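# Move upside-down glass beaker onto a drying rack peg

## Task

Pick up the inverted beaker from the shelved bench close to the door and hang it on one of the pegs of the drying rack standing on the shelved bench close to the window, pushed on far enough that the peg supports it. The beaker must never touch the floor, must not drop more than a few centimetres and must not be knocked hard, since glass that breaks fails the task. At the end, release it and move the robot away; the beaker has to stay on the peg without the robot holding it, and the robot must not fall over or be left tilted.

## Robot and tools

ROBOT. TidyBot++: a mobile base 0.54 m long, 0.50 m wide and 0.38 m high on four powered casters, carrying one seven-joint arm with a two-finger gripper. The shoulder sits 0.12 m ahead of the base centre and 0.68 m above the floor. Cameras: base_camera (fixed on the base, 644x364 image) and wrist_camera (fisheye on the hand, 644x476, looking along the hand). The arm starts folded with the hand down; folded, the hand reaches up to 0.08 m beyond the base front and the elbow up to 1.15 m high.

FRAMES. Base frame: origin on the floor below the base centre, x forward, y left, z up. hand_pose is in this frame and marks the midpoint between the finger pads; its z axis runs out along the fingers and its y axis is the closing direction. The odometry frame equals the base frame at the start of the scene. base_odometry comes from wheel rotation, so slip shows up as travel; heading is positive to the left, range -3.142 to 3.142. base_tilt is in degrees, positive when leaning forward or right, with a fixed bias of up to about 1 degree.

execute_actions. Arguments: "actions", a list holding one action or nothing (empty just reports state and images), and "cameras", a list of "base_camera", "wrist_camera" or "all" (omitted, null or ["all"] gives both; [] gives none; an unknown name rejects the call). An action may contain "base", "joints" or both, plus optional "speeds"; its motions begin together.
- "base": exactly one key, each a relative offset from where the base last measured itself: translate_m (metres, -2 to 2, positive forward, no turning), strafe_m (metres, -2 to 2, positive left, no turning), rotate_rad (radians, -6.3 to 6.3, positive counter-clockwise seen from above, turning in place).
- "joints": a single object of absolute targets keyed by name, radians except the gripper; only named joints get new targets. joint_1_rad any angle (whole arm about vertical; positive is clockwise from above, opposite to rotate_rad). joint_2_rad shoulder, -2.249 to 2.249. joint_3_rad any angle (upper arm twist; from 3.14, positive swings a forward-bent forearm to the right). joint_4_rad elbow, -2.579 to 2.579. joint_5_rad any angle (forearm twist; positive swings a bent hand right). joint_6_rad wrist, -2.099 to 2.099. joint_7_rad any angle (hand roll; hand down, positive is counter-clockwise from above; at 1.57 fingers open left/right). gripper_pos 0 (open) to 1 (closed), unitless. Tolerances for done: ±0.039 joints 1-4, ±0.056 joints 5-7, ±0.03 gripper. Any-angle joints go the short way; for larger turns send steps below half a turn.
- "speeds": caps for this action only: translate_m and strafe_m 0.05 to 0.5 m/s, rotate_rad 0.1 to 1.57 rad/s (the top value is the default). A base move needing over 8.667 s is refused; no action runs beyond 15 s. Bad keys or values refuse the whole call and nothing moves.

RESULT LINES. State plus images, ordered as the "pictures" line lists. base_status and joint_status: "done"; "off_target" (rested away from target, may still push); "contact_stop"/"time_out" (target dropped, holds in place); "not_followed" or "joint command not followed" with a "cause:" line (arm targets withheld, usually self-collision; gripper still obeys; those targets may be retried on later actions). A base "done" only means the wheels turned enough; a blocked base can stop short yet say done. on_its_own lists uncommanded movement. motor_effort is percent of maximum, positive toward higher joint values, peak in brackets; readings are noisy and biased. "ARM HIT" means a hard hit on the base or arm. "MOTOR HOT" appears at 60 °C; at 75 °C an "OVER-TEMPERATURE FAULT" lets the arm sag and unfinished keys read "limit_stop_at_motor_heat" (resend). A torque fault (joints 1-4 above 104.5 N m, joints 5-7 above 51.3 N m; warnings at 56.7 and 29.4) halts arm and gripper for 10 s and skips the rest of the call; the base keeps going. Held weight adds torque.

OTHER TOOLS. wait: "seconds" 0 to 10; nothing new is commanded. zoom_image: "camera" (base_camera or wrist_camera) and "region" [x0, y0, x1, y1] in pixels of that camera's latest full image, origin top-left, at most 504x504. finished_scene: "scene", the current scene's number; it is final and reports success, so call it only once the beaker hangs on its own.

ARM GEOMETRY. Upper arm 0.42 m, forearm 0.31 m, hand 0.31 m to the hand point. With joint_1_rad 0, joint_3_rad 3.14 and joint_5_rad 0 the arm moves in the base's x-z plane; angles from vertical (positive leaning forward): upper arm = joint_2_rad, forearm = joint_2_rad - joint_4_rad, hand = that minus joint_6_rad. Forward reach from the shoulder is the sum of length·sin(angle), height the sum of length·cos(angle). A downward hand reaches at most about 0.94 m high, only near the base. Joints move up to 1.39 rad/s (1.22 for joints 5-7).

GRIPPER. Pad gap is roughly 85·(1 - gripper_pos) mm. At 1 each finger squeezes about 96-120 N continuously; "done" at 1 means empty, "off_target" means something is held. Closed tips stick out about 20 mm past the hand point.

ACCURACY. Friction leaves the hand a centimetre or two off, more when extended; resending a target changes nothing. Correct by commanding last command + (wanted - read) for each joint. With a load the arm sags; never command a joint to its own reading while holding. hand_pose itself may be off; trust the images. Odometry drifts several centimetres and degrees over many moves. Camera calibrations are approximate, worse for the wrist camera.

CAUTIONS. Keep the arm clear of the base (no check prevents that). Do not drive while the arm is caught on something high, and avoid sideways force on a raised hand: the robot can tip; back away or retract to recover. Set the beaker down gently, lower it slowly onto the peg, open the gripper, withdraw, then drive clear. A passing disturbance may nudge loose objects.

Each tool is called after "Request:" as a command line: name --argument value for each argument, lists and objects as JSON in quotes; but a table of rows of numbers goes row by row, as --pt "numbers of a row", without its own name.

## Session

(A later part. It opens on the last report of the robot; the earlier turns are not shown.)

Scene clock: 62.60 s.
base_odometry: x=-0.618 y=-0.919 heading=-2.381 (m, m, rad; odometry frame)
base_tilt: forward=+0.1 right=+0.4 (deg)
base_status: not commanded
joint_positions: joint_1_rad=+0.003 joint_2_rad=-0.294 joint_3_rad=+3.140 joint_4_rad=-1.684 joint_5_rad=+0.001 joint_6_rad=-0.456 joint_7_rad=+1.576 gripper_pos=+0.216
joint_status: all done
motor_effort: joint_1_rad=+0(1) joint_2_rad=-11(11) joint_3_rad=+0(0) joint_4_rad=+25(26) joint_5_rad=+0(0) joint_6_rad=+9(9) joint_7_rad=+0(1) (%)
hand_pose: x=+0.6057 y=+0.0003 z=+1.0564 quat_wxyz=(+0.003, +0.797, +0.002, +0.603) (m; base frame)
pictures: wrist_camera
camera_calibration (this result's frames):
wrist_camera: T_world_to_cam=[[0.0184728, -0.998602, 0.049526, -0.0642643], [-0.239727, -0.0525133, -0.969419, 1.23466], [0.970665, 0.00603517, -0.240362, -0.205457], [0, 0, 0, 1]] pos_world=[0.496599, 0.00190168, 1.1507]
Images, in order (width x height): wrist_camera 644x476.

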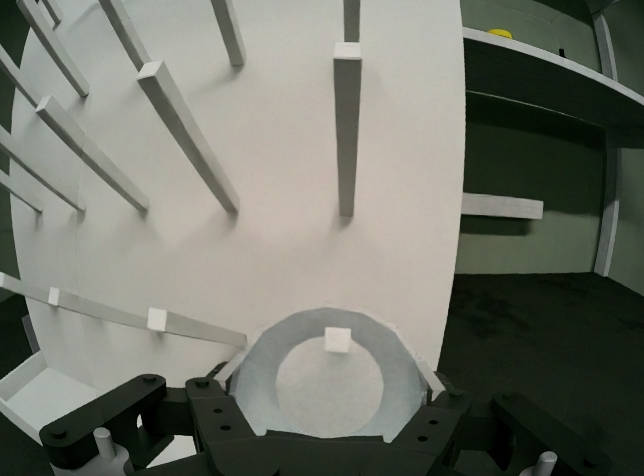

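Peg is deep inside the beaker near the upper wall. Releasing now.

Request:
execute_actions --actions '[{"joints": {"gripper_pos": 0.0}}]' --cameras '["wrist_camera"]'

Scene clock: 63.50 s.
base_odometry: x=-0.618 y=-0.919 heading=-2.381 (m, m, rad; odometry frame)
base_tilt: forward=+0.1 right=+0.3 (deg)
base_status: not commanded
joint_positions: joint_1_rad=+0.003 joint_2_rad=-0.295 joint_3_rad=+3.140 joint_4_rad=-1.684 joint_5_rad=+0.001 joint_6_rad=-0.451 joint_7_rad=+1.576 gripper_pos=+0.000
joint_status: all done
motor_effort: joint_1_rad=+0(0) joint_2_rad=-10(11) joint_3_rad=+0(0) joint_4_rad=+23(25) joint_5_rad=+0(0) joint_6_rad=+8(10) joint_7_rad=+0(0) (%)
hand_pose: x=+0.6061 y=+0.0004 z=+1.0581 quat_wxyz=(+0.003, +0.796, +0.002, +0.606) (m; base frame)
pictures: wrist_camera
camera_calibration (this result's frames):
wrist_camera: T_world_to_cam=[[0.0181938, -0.998601, 0.0496457, -0.0643155], [-0.234085, -0.0525283, -0.970796, 1.23451], [0.972046, 0.00604114, -0.234713, -0.212285], [0, 0, 0, 1]] pos_world=[0.496501, 0.00190368, 1.15183]
Images, in order (width x height): wrist_camera 644x476.

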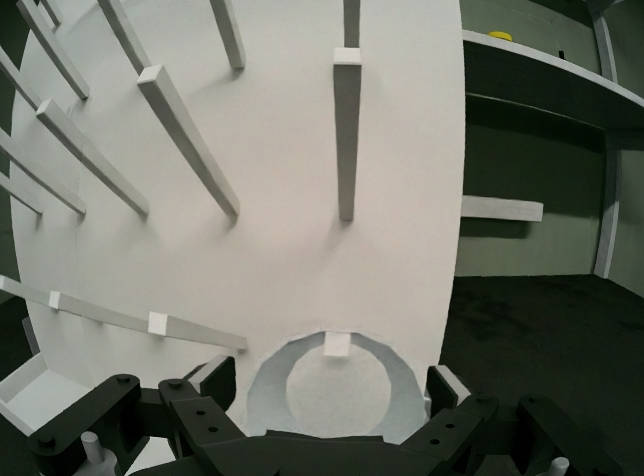

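Request:
execute_actions --actions '[{"base": {"translate_m": -0.3}, "speeds": {"translate_m": 0.2}}]' --cameras '["wrist_camera"]'

Scene clock: 65.93 s.
base_odometry: x=-0.400 y=-0.713 heading=-2.381 (m, m, rad; odometry frame)
base_tilt: forward=+0.1 right=+0.5 (deg)
base_status: done
joint_positions: joint_1_rad=+0.003 joint_2_rad=-0.302 joint_3_rad=+3.140 joint_4_rad=-1.684 joint_5_rad=+0.001 joint_6_rad=-0.448 joint_7_rad=+1.576 gripper_pos=+0.000
joint_status: not commanded
motor_effort: joint_1_rad=+0(2) joint_2_rad=-9(14) joint_3_rad=+0(2) joint_4_rad=+24(24) joint_5_rad=+0(1) joint_6_rad=+8(8) joint_7_rad=-1(1) (%)
hand_pose: x=+0.6037 y=+0.0004 z=+1.0623 quat_wxyz=(+0.003, +0.793, +0.002, +0.609) (m; base frame)
pictures: wrist_camera
camera_calibration (this result's frames):
wrist_camera: T_world_to_cam=[[0.017721, -0.9986, 0.0498469, -0.0643972], [-0.224771, -0.0525574, -0.972993, 1.23471], [0.97425, 0.00603824, -0.225388, -0.220171], [0, 0, 0, 1]] pos_world=[0.493169, 0.00191553, 1.15495]
Images, in order (width x height): wrist_camera 644x476.

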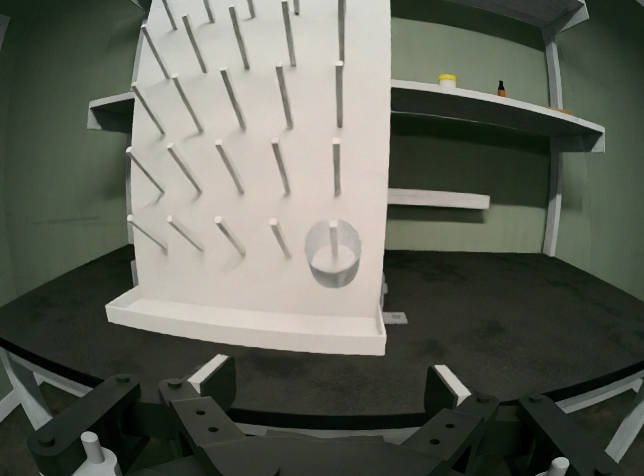

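The beaker hangs on the peg and the robot is clear.

Request:
finished_scene --scene 1

The scene is finished: the task was done.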